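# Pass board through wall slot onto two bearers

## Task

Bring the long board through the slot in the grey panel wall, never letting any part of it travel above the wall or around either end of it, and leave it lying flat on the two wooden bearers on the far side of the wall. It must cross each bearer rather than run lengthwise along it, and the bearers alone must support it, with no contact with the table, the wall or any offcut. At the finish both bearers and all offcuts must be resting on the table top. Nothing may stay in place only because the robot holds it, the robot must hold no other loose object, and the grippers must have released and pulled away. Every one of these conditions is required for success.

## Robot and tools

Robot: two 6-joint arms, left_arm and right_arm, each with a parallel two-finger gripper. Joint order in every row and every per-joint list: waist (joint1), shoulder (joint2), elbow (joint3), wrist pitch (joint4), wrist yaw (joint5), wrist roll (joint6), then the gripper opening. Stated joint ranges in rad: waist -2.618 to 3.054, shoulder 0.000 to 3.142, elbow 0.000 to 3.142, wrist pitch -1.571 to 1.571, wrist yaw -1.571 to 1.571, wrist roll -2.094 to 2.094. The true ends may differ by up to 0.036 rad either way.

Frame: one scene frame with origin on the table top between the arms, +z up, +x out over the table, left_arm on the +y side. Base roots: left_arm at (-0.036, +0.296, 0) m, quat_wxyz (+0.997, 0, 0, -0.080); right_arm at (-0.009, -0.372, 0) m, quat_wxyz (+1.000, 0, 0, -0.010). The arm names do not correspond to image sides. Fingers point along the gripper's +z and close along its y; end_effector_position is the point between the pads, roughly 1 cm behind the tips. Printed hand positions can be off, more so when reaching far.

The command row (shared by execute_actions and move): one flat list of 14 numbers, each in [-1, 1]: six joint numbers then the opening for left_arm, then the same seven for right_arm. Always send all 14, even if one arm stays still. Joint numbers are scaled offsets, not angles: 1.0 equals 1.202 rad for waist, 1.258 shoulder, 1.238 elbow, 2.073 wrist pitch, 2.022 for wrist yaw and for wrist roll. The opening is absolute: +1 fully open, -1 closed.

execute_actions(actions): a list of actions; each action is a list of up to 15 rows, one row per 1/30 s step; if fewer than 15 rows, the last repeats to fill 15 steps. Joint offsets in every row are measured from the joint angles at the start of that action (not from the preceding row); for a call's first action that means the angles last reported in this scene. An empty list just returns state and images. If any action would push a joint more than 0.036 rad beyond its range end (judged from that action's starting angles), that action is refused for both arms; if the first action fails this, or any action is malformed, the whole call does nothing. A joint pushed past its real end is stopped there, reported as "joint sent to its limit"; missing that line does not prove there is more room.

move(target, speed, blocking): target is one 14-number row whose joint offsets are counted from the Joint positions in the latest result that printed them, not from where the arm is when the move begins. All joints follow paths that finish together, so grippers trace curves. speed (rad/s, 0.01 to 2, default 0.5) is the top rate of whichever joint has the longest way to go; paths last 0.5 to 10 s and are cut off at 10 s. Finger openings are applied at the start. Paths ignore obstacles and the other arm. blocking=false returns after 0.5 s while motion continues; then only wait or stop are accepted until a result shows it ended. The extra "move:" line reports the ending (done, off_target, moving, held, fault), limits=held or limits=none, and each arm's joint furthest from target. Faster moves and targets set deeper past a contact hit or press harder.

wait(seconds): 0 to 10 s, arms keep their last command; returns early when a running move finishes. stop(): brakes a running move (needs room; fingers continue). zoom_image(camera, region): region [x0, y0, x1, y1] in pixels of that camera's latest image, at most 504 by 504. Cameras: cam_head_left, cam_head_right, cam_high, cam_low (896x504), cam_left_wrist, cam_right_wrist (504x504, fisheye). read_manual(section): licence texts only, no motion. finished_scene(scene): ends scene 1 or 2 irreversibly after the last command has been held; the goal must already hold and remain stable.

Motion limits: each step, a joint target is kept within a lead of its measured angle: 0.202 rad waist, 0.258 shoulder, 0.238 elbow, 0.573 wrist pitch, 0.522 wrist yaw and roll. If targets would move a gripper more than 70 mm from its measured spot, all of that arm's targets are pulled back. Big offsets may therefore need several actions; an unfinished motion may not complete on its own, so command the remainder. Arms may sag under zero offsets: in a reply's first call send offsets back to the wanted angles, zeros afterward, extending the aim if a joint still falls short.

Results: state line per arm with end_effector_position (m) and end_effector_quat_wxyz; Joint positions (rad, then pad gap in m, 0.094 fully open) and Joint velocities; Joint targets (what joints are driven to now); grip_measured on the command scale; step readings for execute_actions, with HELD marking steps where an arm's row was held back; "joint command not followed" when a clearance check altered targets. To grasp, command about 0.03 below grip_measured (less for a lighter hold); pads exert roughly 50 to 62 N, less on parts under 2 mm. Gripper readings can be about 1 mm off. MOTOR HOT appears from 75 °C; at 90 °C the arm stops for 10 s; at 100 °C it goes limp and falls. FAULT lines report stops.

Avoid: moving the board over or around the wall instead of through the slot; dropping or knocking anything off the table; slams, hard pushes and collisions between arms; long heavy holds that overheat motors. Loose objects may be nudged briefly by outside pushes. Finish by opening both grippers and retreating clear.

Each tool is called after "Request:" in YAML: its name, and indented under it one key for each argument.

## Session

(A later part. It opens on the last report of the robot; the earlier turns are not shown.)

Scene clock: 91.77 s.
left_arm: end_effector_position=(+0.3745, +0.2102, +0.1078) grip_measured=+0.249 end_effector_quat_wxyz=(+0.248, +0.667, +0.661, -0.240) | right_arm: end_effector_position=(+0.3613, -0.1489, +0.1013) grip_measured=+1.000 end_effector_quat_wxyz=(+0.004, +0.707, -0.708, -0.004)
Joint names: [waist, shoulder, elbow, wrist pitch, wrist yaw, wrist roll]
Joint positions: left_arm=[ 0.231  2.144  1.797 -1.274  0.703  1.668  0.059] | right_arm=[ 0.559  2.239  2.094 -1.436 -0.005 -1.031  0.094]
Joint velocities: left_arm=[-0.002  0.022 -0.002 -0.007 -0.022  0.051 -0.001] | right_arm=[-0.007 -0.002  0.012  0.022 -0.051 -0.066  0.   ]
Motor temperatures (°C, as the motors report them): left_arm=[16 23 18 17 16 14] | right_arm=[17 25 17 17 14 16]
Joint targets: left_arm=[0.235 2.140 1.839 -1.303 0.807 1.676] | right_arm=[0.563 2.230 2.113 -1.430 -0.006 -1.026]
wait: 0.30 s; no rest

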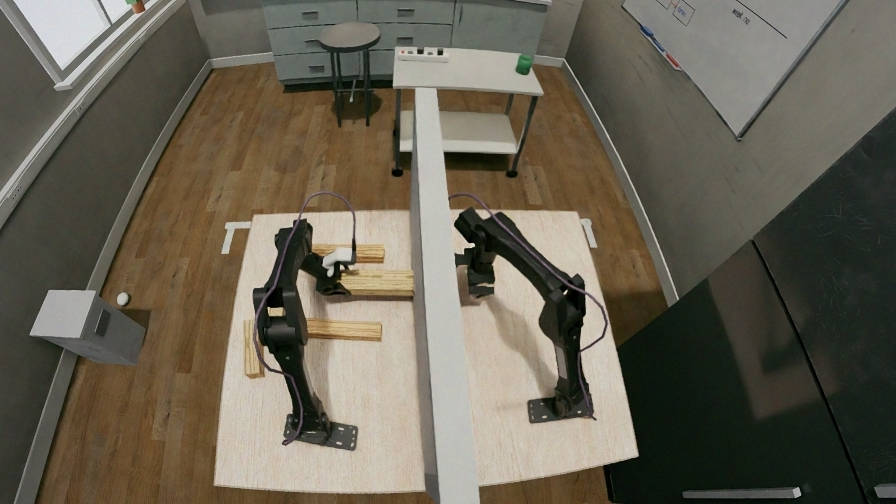

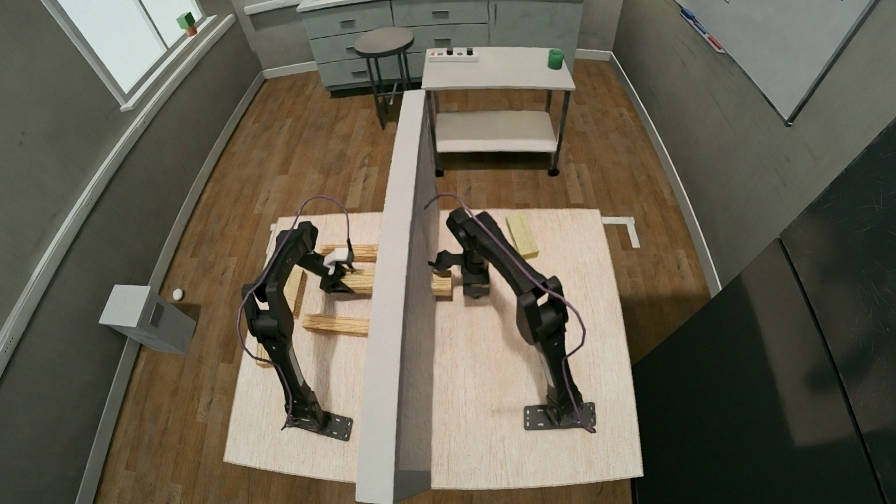

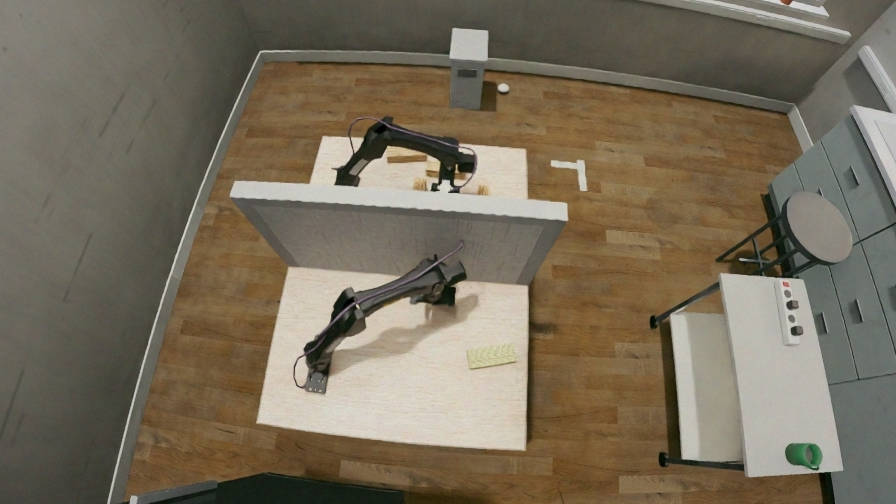

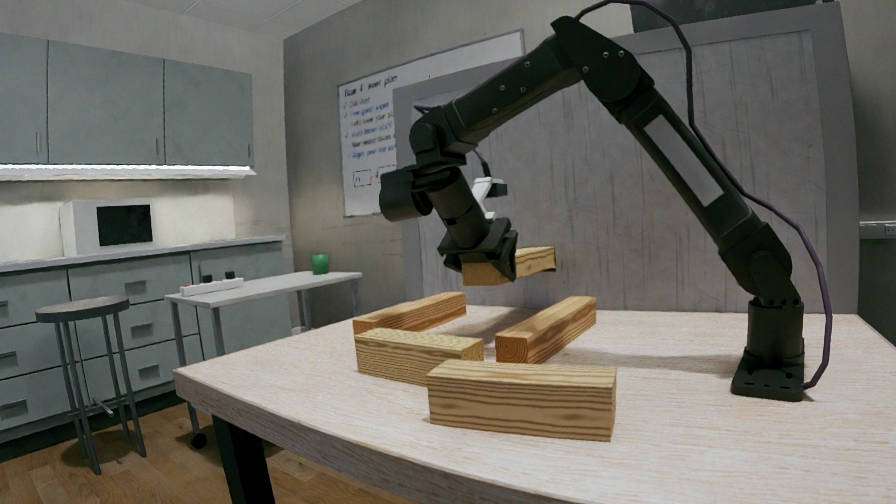

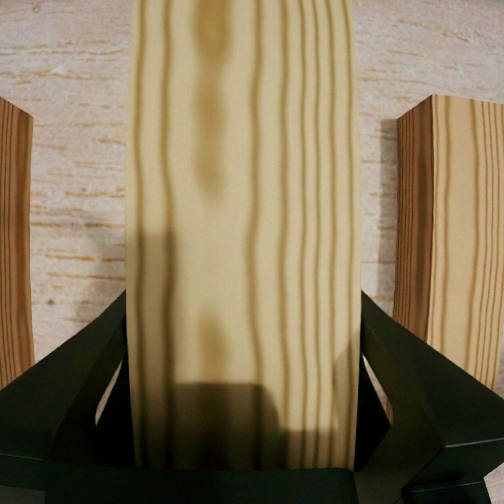

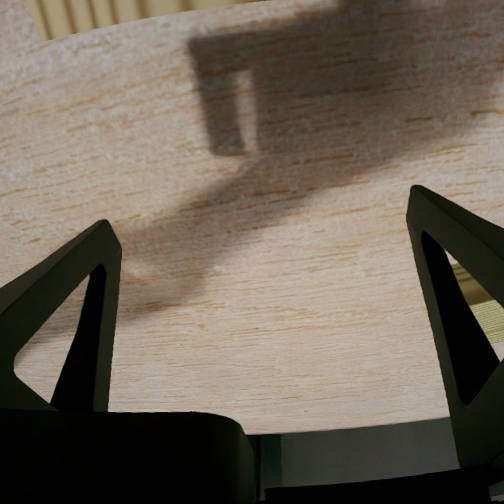

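Request:
execute_actions:
  actions:
    - [[0.0402,0.0032,0.0404,-0.0205,0.0495,0.0105,0,-0.0058,-0.0246,-0.0165,0.0029,-0.0005,0.0025,1],[0.0500,0.0080,0.0460,-0.0354,0.0483,0.0259,0,-0.0117,-0.0302,-0.0187,0.0029,-0.0005,0.0025,1],[0.0616,0.0140,0.0530,-0.0522,0.0468,0.0431,0,-0.0235,-0.0415,-0.0233,0.0029,-0.0005,0.0025,1],[0.0744,0.0243,0.0656,-0.0699,0.0450,0.0613,0,-0.0399,-0.0572,-0.0297,0.0029,-0.0005,0.0025,1],[0.0875,0.0360,0.0805,-0.0874,0.0430,0.0792,0,-0.0607,-0.0771,-0.0378,0.0029,-0.0005,0.0025,1],[0.1001,0.0483,0.0971,-0.1037,0.0410,0.0958,0,-0.0840,-0.0994,-0.0468,0.0029,-0.0005,0.0025,1],[0.1114,0.0604,0.1145,-0.1179,0.0390,0.1101,0,-0.1090,-0.1232,-0.0565,0.0029,-0.0005,0.0025,1],[0.1207,0.0717,0.1317,-0.1292,0.0366,0.1216,0,-0.1339,-0.1471,-0.0662,0.0029,-0.0005,0.0025,1],[0.1275,0.0816,0.1472,-0.1370,0.0347,0.1294,0,-0.1572,-0.1693,-0.0753,0.0029,-0.0005,0.0025,1],[0.1314,0.0892,0.1599,-0.1407,0.0333,0.1333,0,-0.1780,-0.1892,-0.0834,0.0029,-0.0005,0.0025,1],[0.1324,0.0942,0.1685,-0.1403,0.0327,0.1332,0,-0.1945,-0.2049,-0.0897,0.0029,-0.0005,0.0025,1],[0.1304,0.0963,0.1725,-0.1357,0.0330,0.1292,0,-0.2063,-0.2162,-0.0943,0.0029,-0.0005,0.0025,1],[0.1256,0.0952,0.1712,-0.1271,0.0342,0.1213,0,-0.2121,-0.2218,-0.0966,0.0029,-0.0005,0.0025,1],[0.1519,0.0935,0.1687,-0.1216,0.0352,0.1161,0,-0.2130,-0.2226,-0.0969,0.0029,-0.0005,0.0025,1],[0.1519,0.0935,0.1687,-0.1216,0.0352,0.1161,0,-0.2130,-0.2226,-0.0969,0.0029,-0.0005,0.0025,1]]

Request:
wait:
  seconds: 0.3

Scene clock: 95.53 s.
left_arm: end_effector_position=(+0.3785, +0.2859, +0.1005) grip_measured=+0.249 end_effector_quat_wxyz=(+0.246, +0.662, +0.664, -0.244) | right_arm: end_effector_position=(+0.3861, -0.2663, +0.1867) grip_measured=+1.000 end_effector_quat_wxyz=(+0.082, -0.600, +0.795, -0.037)
Joint names: [waist, shoulder, elbow, wrist pitch, wrist yaw, wrist roll]
Joint positions: left_arm=[ 0.408  2.269  1.966 -1.469  0.682  1.888  0.059] | right_arm=[ 0.282  1.967  2.005 -1.428  0.006 -1.031  0.094]
Joint velocities: left_arm=[ 0.037 -0.007 -0.002 -0.022  0.007  0.022  0.   ] | right_arm=[-0.232 -0.413 -0.002 -0.11   0.081  0.022  0.   ]
Motor temperatures (°C, as the motors report them): left_arm=[16 23 18 17 16 14] | right_arm=[17 25 17 17 14 16]
Joint targets: left_arm=[0.413 2.261 2.006 -1.526 0.775 1.903] | right_arm=[0.303 1.959 1.974 -1.429 -0.006 -1.027]
Step readings (joint positions):
0: left_arm=[0.231 2.144 1.797 -1.274 0.703 1.670] | right_arm=[0.559 2.239 2.094 -1.436 -0.005 -1.031]
1: left_arm=[0.234 2.144 1.797 -1.275 0.704 1.672] | right_arm=[0.559 2.239 2.094 -1.436 -0.005 -1.031]
2: left_arm=[0.240 2.146 1.801 -1.282 0.705 1.678] | right_arm=[0.558 2.238 2.094 -1.435 -0.005 -1.031]
4: left_arm=[0.263 2.158 1.820 -1.311 0.704 1.709] | right_arm=[0.552 2.227 2.083 -1.432 -0.005 -1.031]
8: left_arm=[0.339 2.211 1.889 -1.403 0.698 1.804] | right_arm=[0.482 2.151 2.038 -1.429 -0.007 -1.031]
15: Joint positions above

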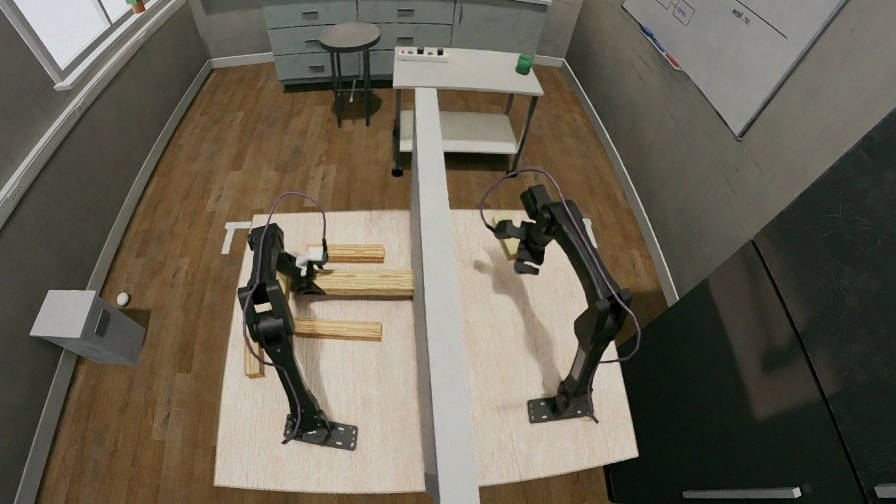

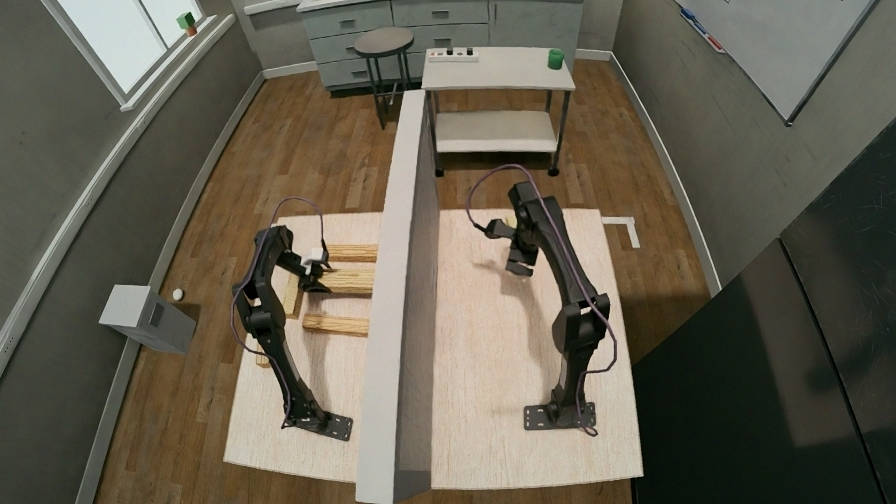

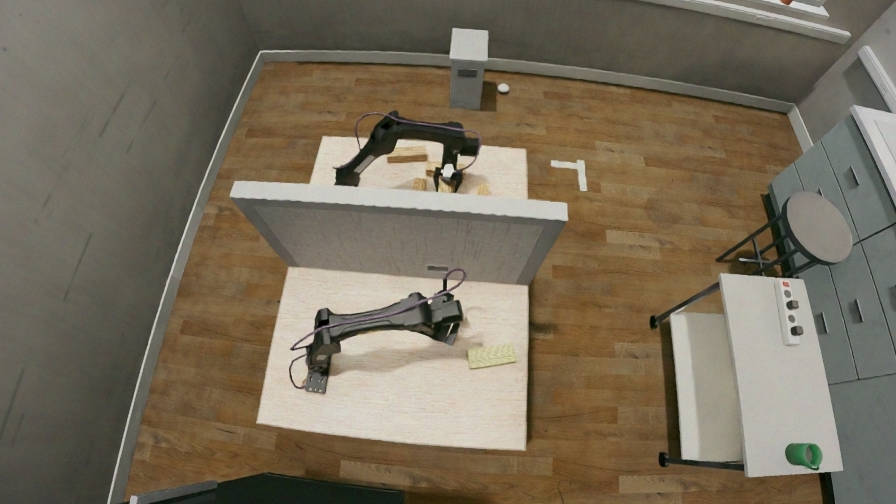

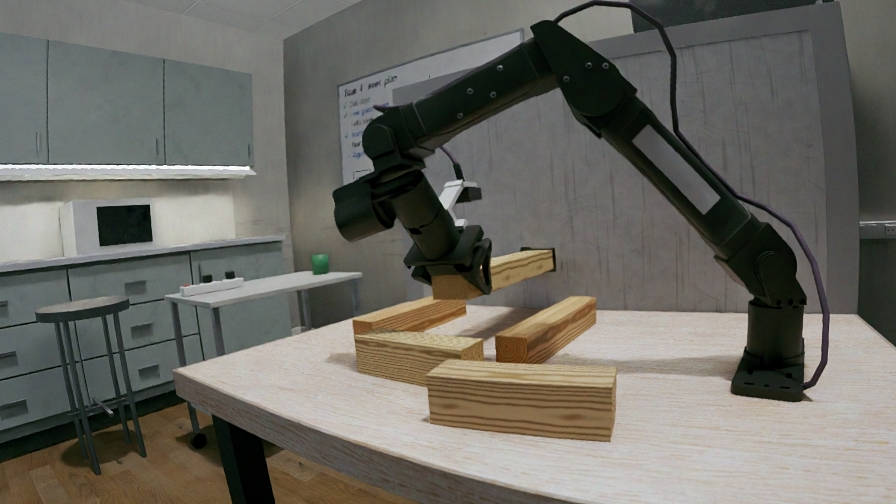

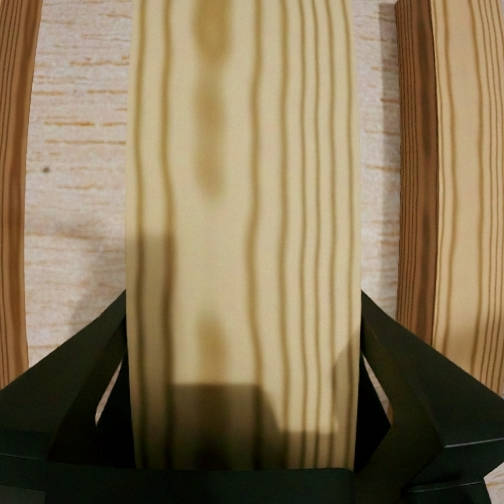

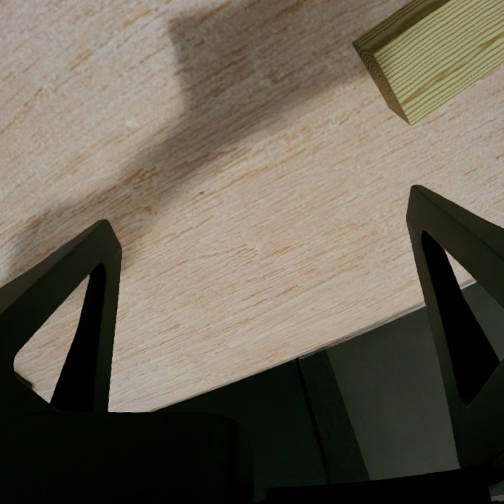

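Scene clock: 95.83 s.
left_arm: end_effector_position=(+0.3770, +0.2859, +0.1008) grip_measured=+0.249 end_effector_quat_wxyz=(+0.245, +0.664, +0.663, -0.246) | right_arm: end_effector_position=(+0.3816, -0.2619, +0.1891) grip_measured=+1.000 end_effector_quat_wxyz=(+0.083, -0.605, +0.791, -0.037)
Joint names: [waist, shoulder, elbow, wrist pitch, wrist yaw, wrist roll]
Joint positions: left_arm=[ 0.409  2.269  1.966 -1.477  0.682  1.895  0.059] | right_arm=[ 0.297  1.952  1.992 -1.428  0.008 -1.031  0.094]
Joint velocities: left_arm=[-0.012  0.017  0.007  0.007  0.051 -0.037 -0.001] | right_arm=[ 0.022 -0.007 -0.007 -0.051  0.037 -0.051  0.   ]
Motor temperatures (°C, as the motors report them): left_arm=[16 23 18 17 16 14] | right_arm=[17 25 17 17 14 16]
Joint targets: left_arm=[0.413 2.261 2.006 -1.526 0.775 1.903] | right_arm=[0.303 1.959 1.974 -1.429 -0.007 -1.027]
wait: 0.30 s; no rest

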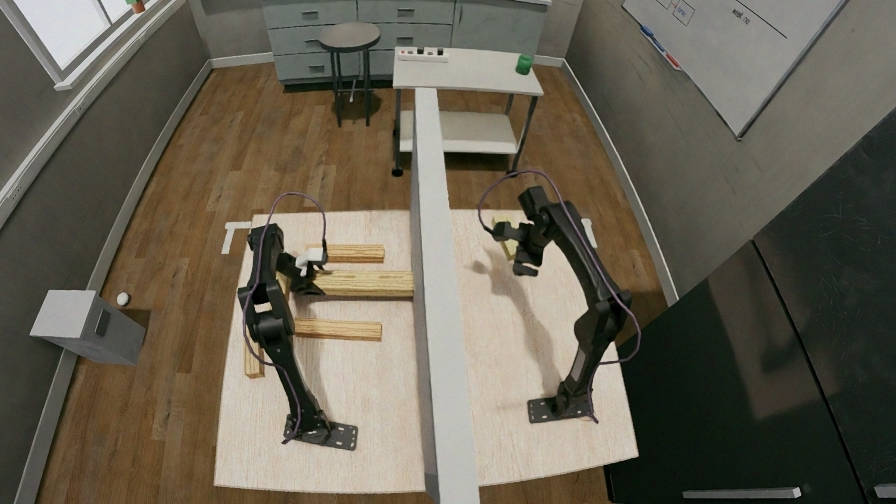

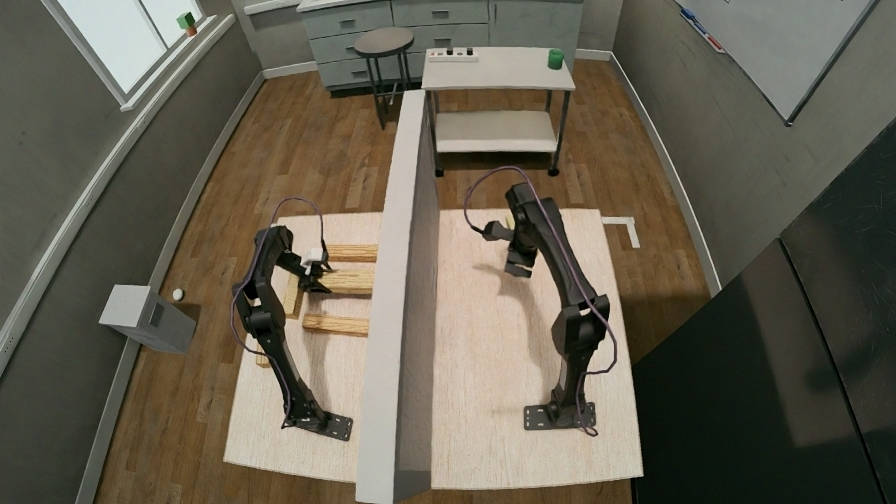

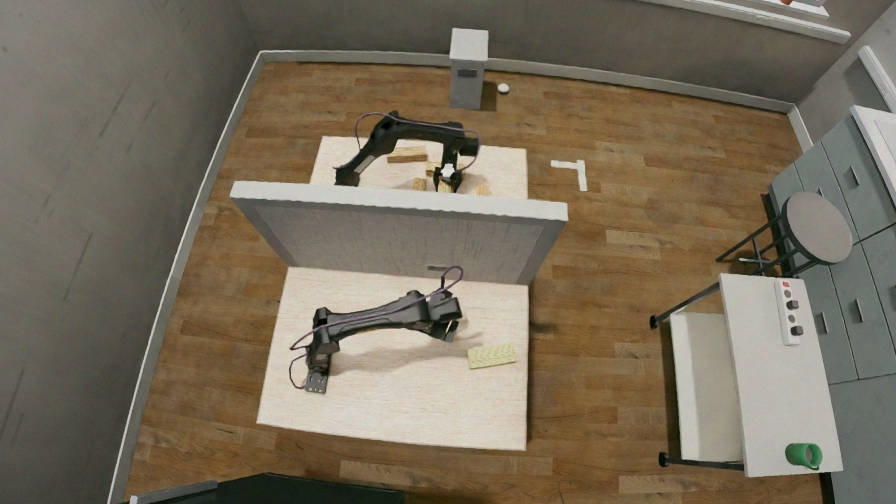

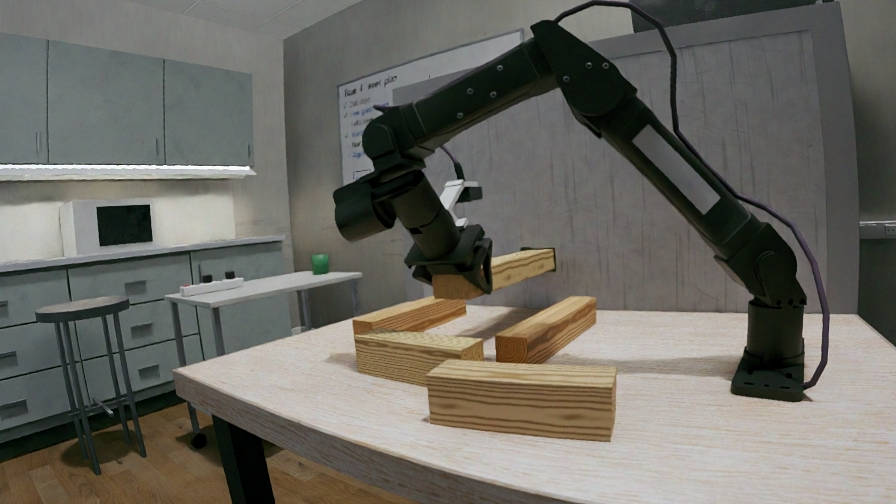

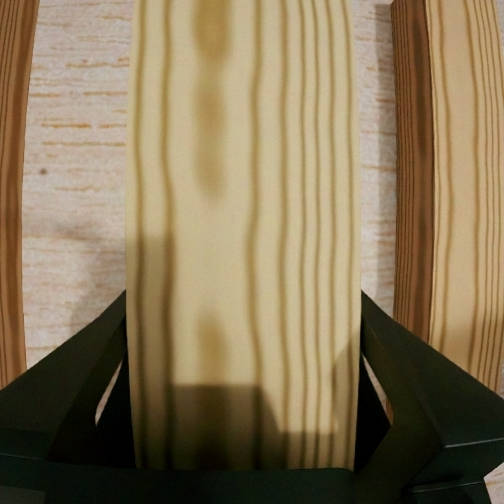

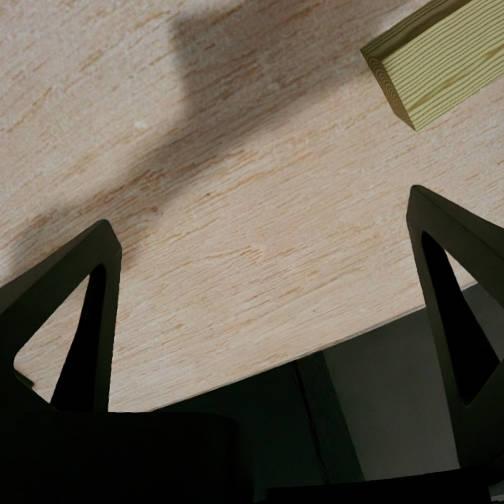

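Request:
zoom_image:
  camera: "cam_low"
  region: [470, 220, 590, 300]

Request:
zoom_image:
  camera: "cam_high"
  region: [390, 230, 490, 300]

Region (470, 220, 590, 300) of cam_low's 896x504 image, scaled by 4.200, with more detail than that image has.

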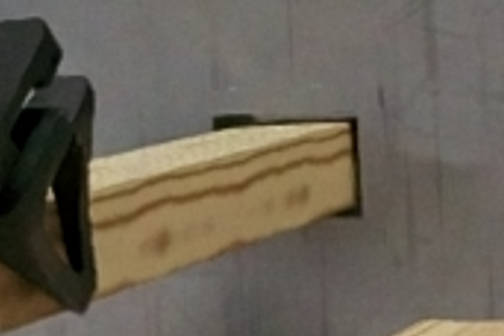

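Region (390, 230, 490, 300) of cam_high's 896x504 image, scaled by 5.040, with more detail than that image has; it fills the top 353 rows of this view, and the rest is white.

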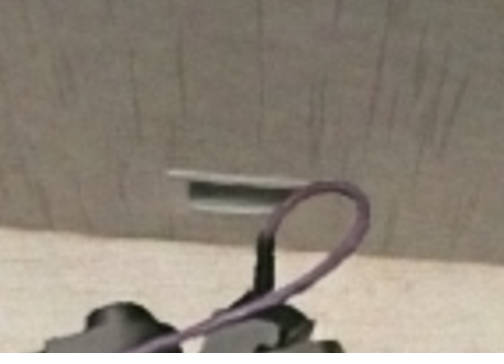

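Request:
execute_actions:
  actions:
    - [[0.0304,-0.0397,-0.0145,-0.0082,0.0495,-0.0045,0,0,-0.0064,0.0065,0,0,0,1],[0.0375,-0.0467,-0.0296,0.0025,0.0496,-0.0059,0,0,-0.0064,0.0065,0,0,0,1],[0.0460,-0.0619,-0.0540,0.0138,0.0498,-0.0074,0,0,-0.0064,0.0065,0,0,0,1],[0.0553,-0.0797,-0.0824,0.0248,0.0500,-0.0091,0,0,-0.0064,0.0065,0,0,0,1],[0.0650,-0.0987,-0.1127,0.0346,0.0503,-0.0107,0,0,-0.0064,0.0065,0,0,0,1],[0.0745,-0.1177,-0.1426,0.0427,0.0506,-0.0123,0,0,-0.0064,0.0065,0,0,0,1],[0.0830,-0.1356,-0.1706,0.0487,0.0509,-0.0136,0,0,-0.0064,0.0065,0,0,0,1],[0.0903,-0.1514,-0.1951,0.0525,0.0512,-0.0148,0,0,-0.0064,0.0065,0,0,0,1],[0.0958,-0.1643,-0.2149,0.0543,0.0515,-0.0156,0,0,-0.0064,0.0065,0,0,0,1],[0.0993,-0.1739,-0.2296,0.0543,0.0517,-0.0160,0,0,-0.0064,0.0065,0,0,0,1],[0.1007,-0.1800,-0.2390,0.0527,0.0518,-0.0160,0,0,-0.0064,0.0065,0,0,0,1],[0.0996,-0.1824,-0.2430,0.0498,0.0519,-0.0156,0,0,-0.0064,0.0065,0,0,0,1],[0.0963,-0.1810,-0.2414,0.0457,0.0519,-0.0148,0,0,-0.0064,0.0065,0,0,0,1],[0.1150,-0.1789,-0.2385,0.0432,0.0519,-0.0143,0,0,-0.0064,0.0065,0,0,0,1],[0.1150,-0.1789,-0.2385,0.0432,0.0519,-0.0143,0,0,-0.0064,0.0065,0,0,0,1]]

Request:
wait:
  seconds: 0.3

Scene clock: 98.60 s.
left_arm: end_effector_position=(+0.3379, +0.3238, +0.1071) grip_measured=+0.249 end_effector_quat_wxyz=(+0.266, +0.612, +0.710, -0.226) | right_arm: end_effector_position=(+0.3816, -0.2619, +0.1891) grip_measured=+1.000 end_effector_quat_wxyz=(+0.083, -0.605, +0.791, -0.037)
Joint names: [waist, shoulder, elbow, wrist pitch, wrist yaw, wrist roll]
Joint positions: left_arm=[ 0.54   2.077  1.683 -1.367  0.691  1.872  0.059] | right_arm=[ 0.297  1.952  1.992 -1.428  0.008 -1.031  0.094]
Joint velocities: left_arm=[-0.002 -0.002  0.012  0.051  0.066  0.051 -0.001] | right_arm=[-0.017 -0.027 -0.022  0.037 -0.022 -0.037  0.   ]
Motor temperatures (°C, as the motors report them): left_arm=[16 23 18 17 16 14] | right_arm=[17 25 17 17 14 16]
Joint targets: left_arm=[0.547 2.044 1.671 -1.387 0.787 1.866] | right_arm=[0.297 1.944 2.000 -1.428 0.008 -1.031]
Step readings (joint positions):
0: left_arm=[0.409 2.269 1.966 -1.477 0.682 1.896] | right_arm=[0.297 1.952 1.992 -1.428 0.008 -1.031]
1: left_arm=[0.411 2.269 1.966 -1.477 0.683 1.896] | right_arm=[0.297 1.952 1.992 -1.428 0.008 -1.031]
2: left_arm=[0.415 2.266 1.960 -1.471 0.685 1.894] | right_arm=[0.297 1.952 1.992 -1.428 0.008 -1.031]
4: left_arm=[0.432 2.244 1.920 -1.443 0.689 1.889] | right_arm=[0.297 1.952 1.992 -1.428 0.008 -1.031]
8: left_arm=[0.491 2.161 1.786 -1.384 0.690 1.878] | right_arm=[0.297 1.952 1.992 -1.428 0.008 -1.031]
15: Joint positions above

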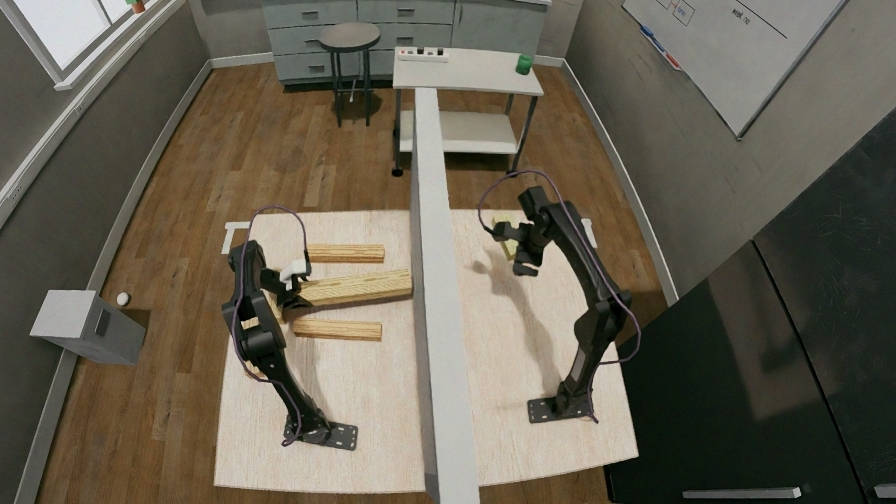

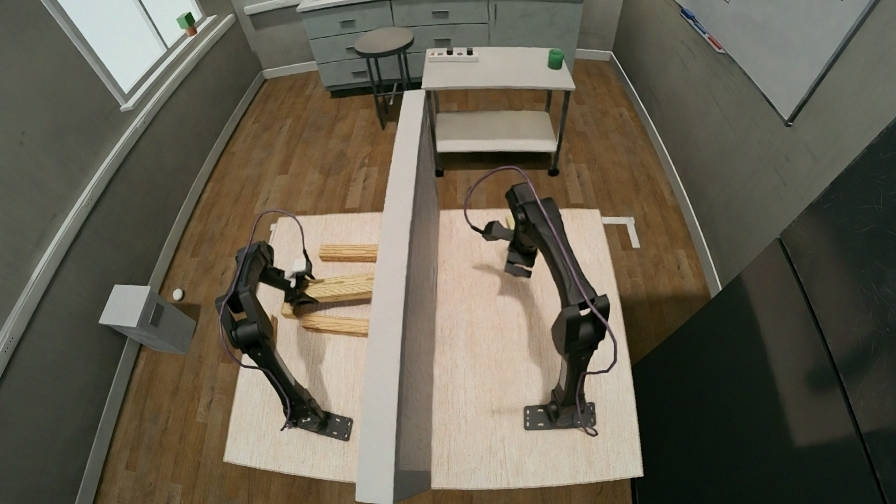

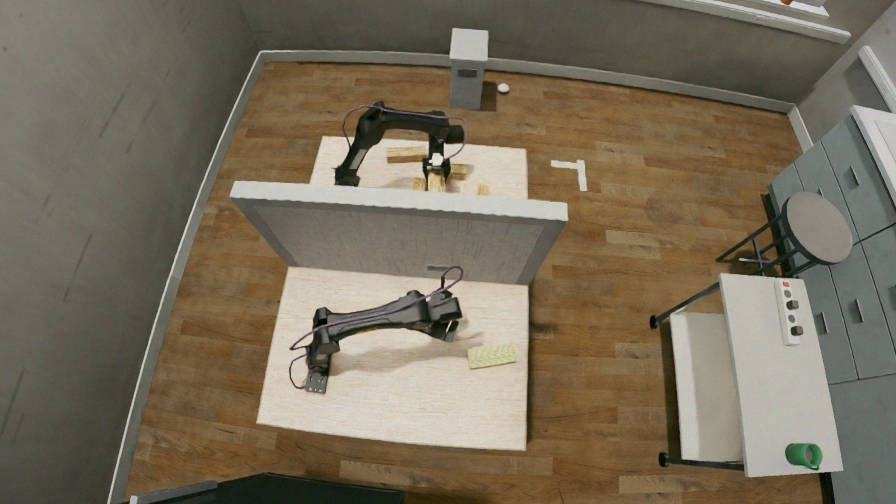

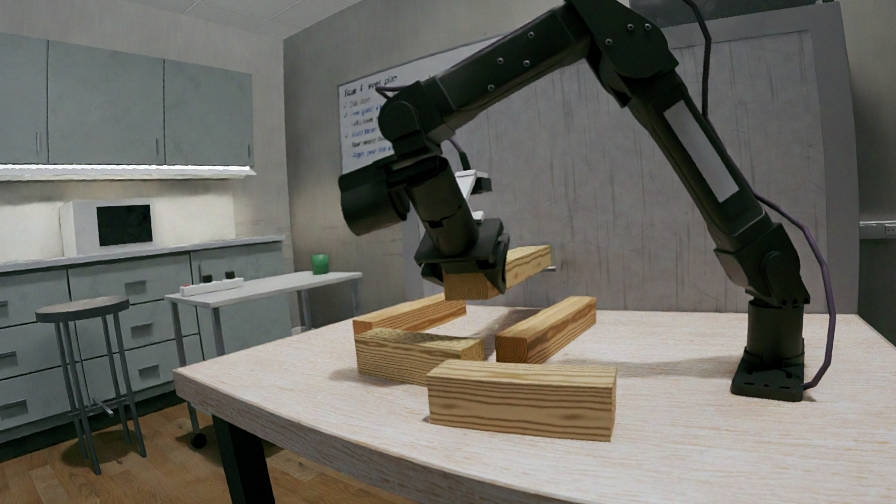

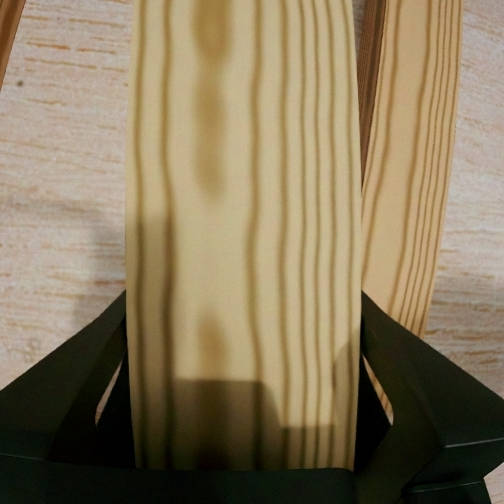

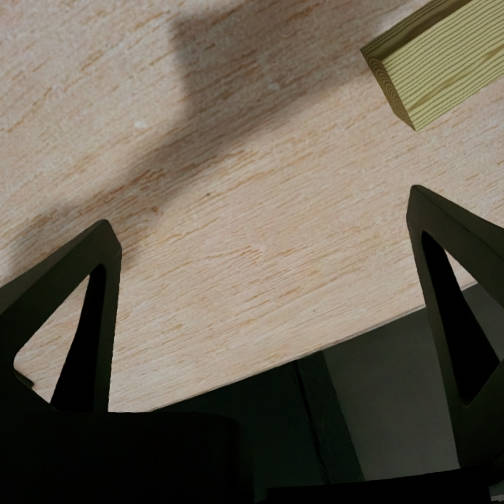

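Scene clock: 98.90 s.
left_arm: end_effector_position=(+0.3385, +0.3242, +0.1072) grip_measured=+0.249 end_effector_quat_wxyz=(+0.266, +0.612, +0.710, -0.225) | right_arm: end_effector_position=(+0.3816, -0.2619, +0.1891) grip_measured=+1.000 end_effector_quat_wxyz=(+0.083, -0.605, +0.791, -0.037)
Joint names: [waist, shoulder, elbow, wrist pitch, wrist yaw, wrist roll]
Joint positions: left_arm=[ 0.54   2.076  1.683 -1.364  0.691  1.87   0.059] | right_arm=[ 0.297  1.952  1.992 -1.428  0.008 -1.031  0.094]
Joint velocities: left_arm=[ 0.017  0.007 -0.002  0.007 -0.007  0.007  0.   ] | right_arm=[-0.017  0.002  0.017 -0.066 -0.007  0.022  0.   ]
Motor temperatures (°C, as the motors report them): left_arm=[16 23 18 17 16 14] | right_arm=[17 25 17 17 14 16]
Joint targets: left_arm=[0.548 2.044 1.671 -1.387 0.787 1.866] | right_arm=[0.297 1.944 2.000 -1.428 0.008 -1.031]
wait: 0.30 s; at rest by 0.20 s

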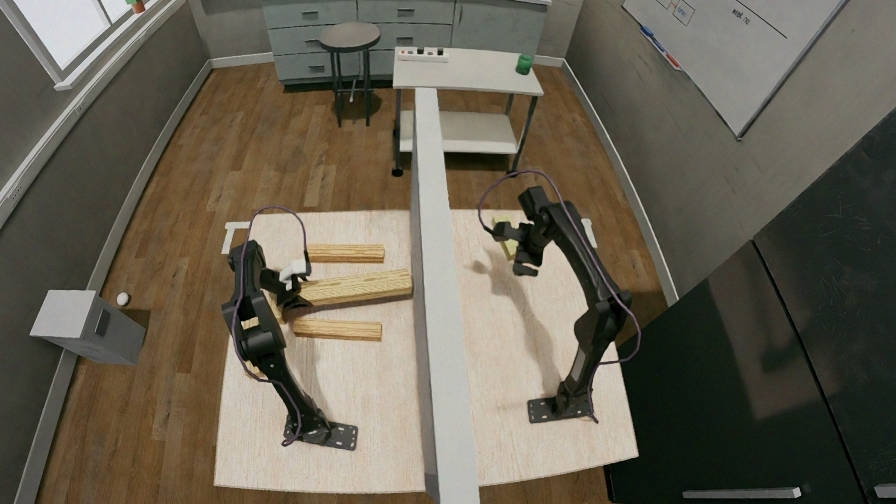

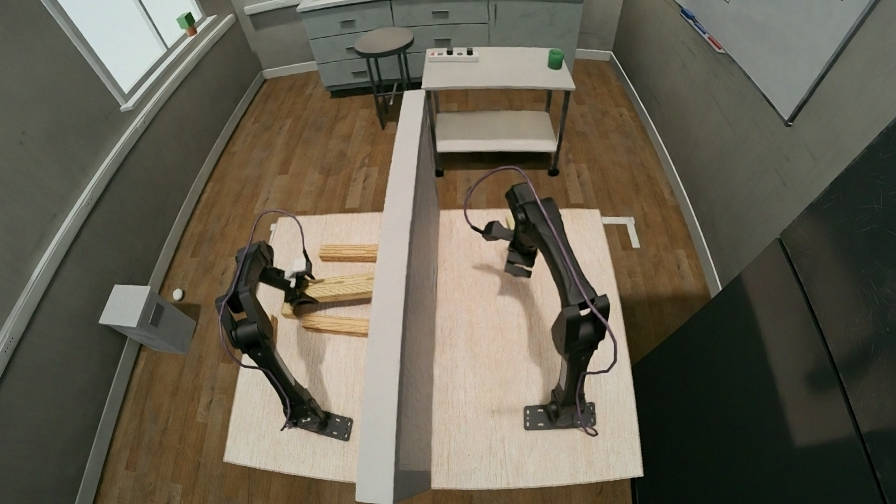

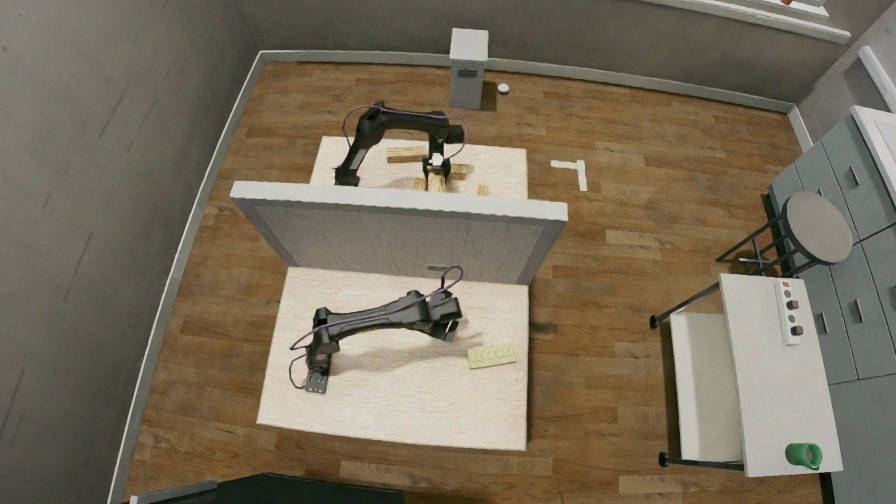

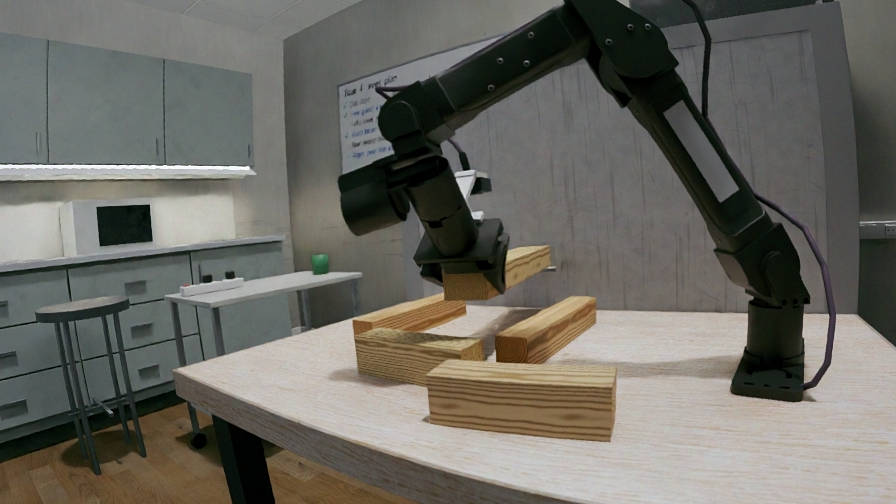

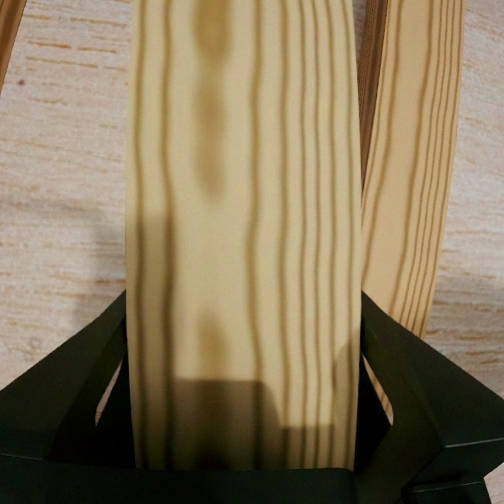

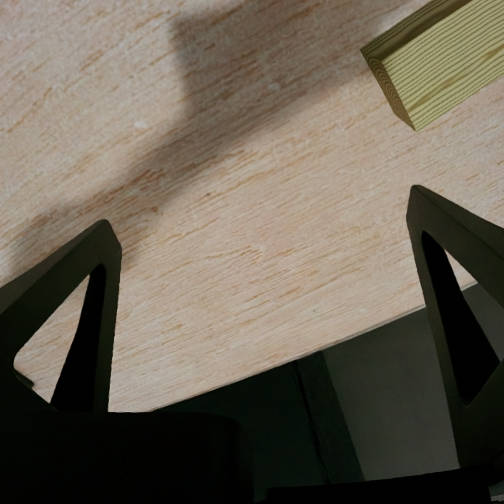

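Request:
zoom_image:
  camera: "cam_head_left"
  region: [230, 220, 440, 360]

Request:
zoom_image:
  camera: "cam_low"
  region: [480, 220, 600, 300]

Region (230, 220, 440, 360) of cam_head_left's 896x504 image, scaled by 2.400, with more detail than that image has.

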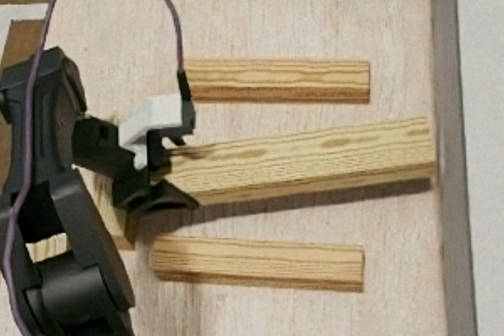

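Region (480, 220, 600, 300) of cam_low's 896x504 image, scaled by 4.200, with more detail than that image has.

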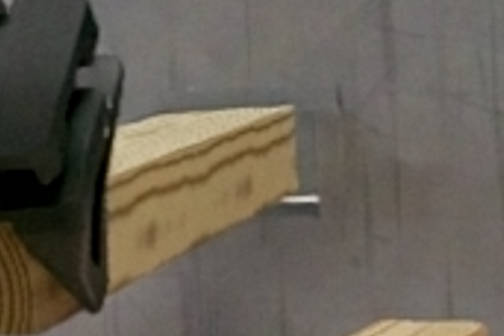

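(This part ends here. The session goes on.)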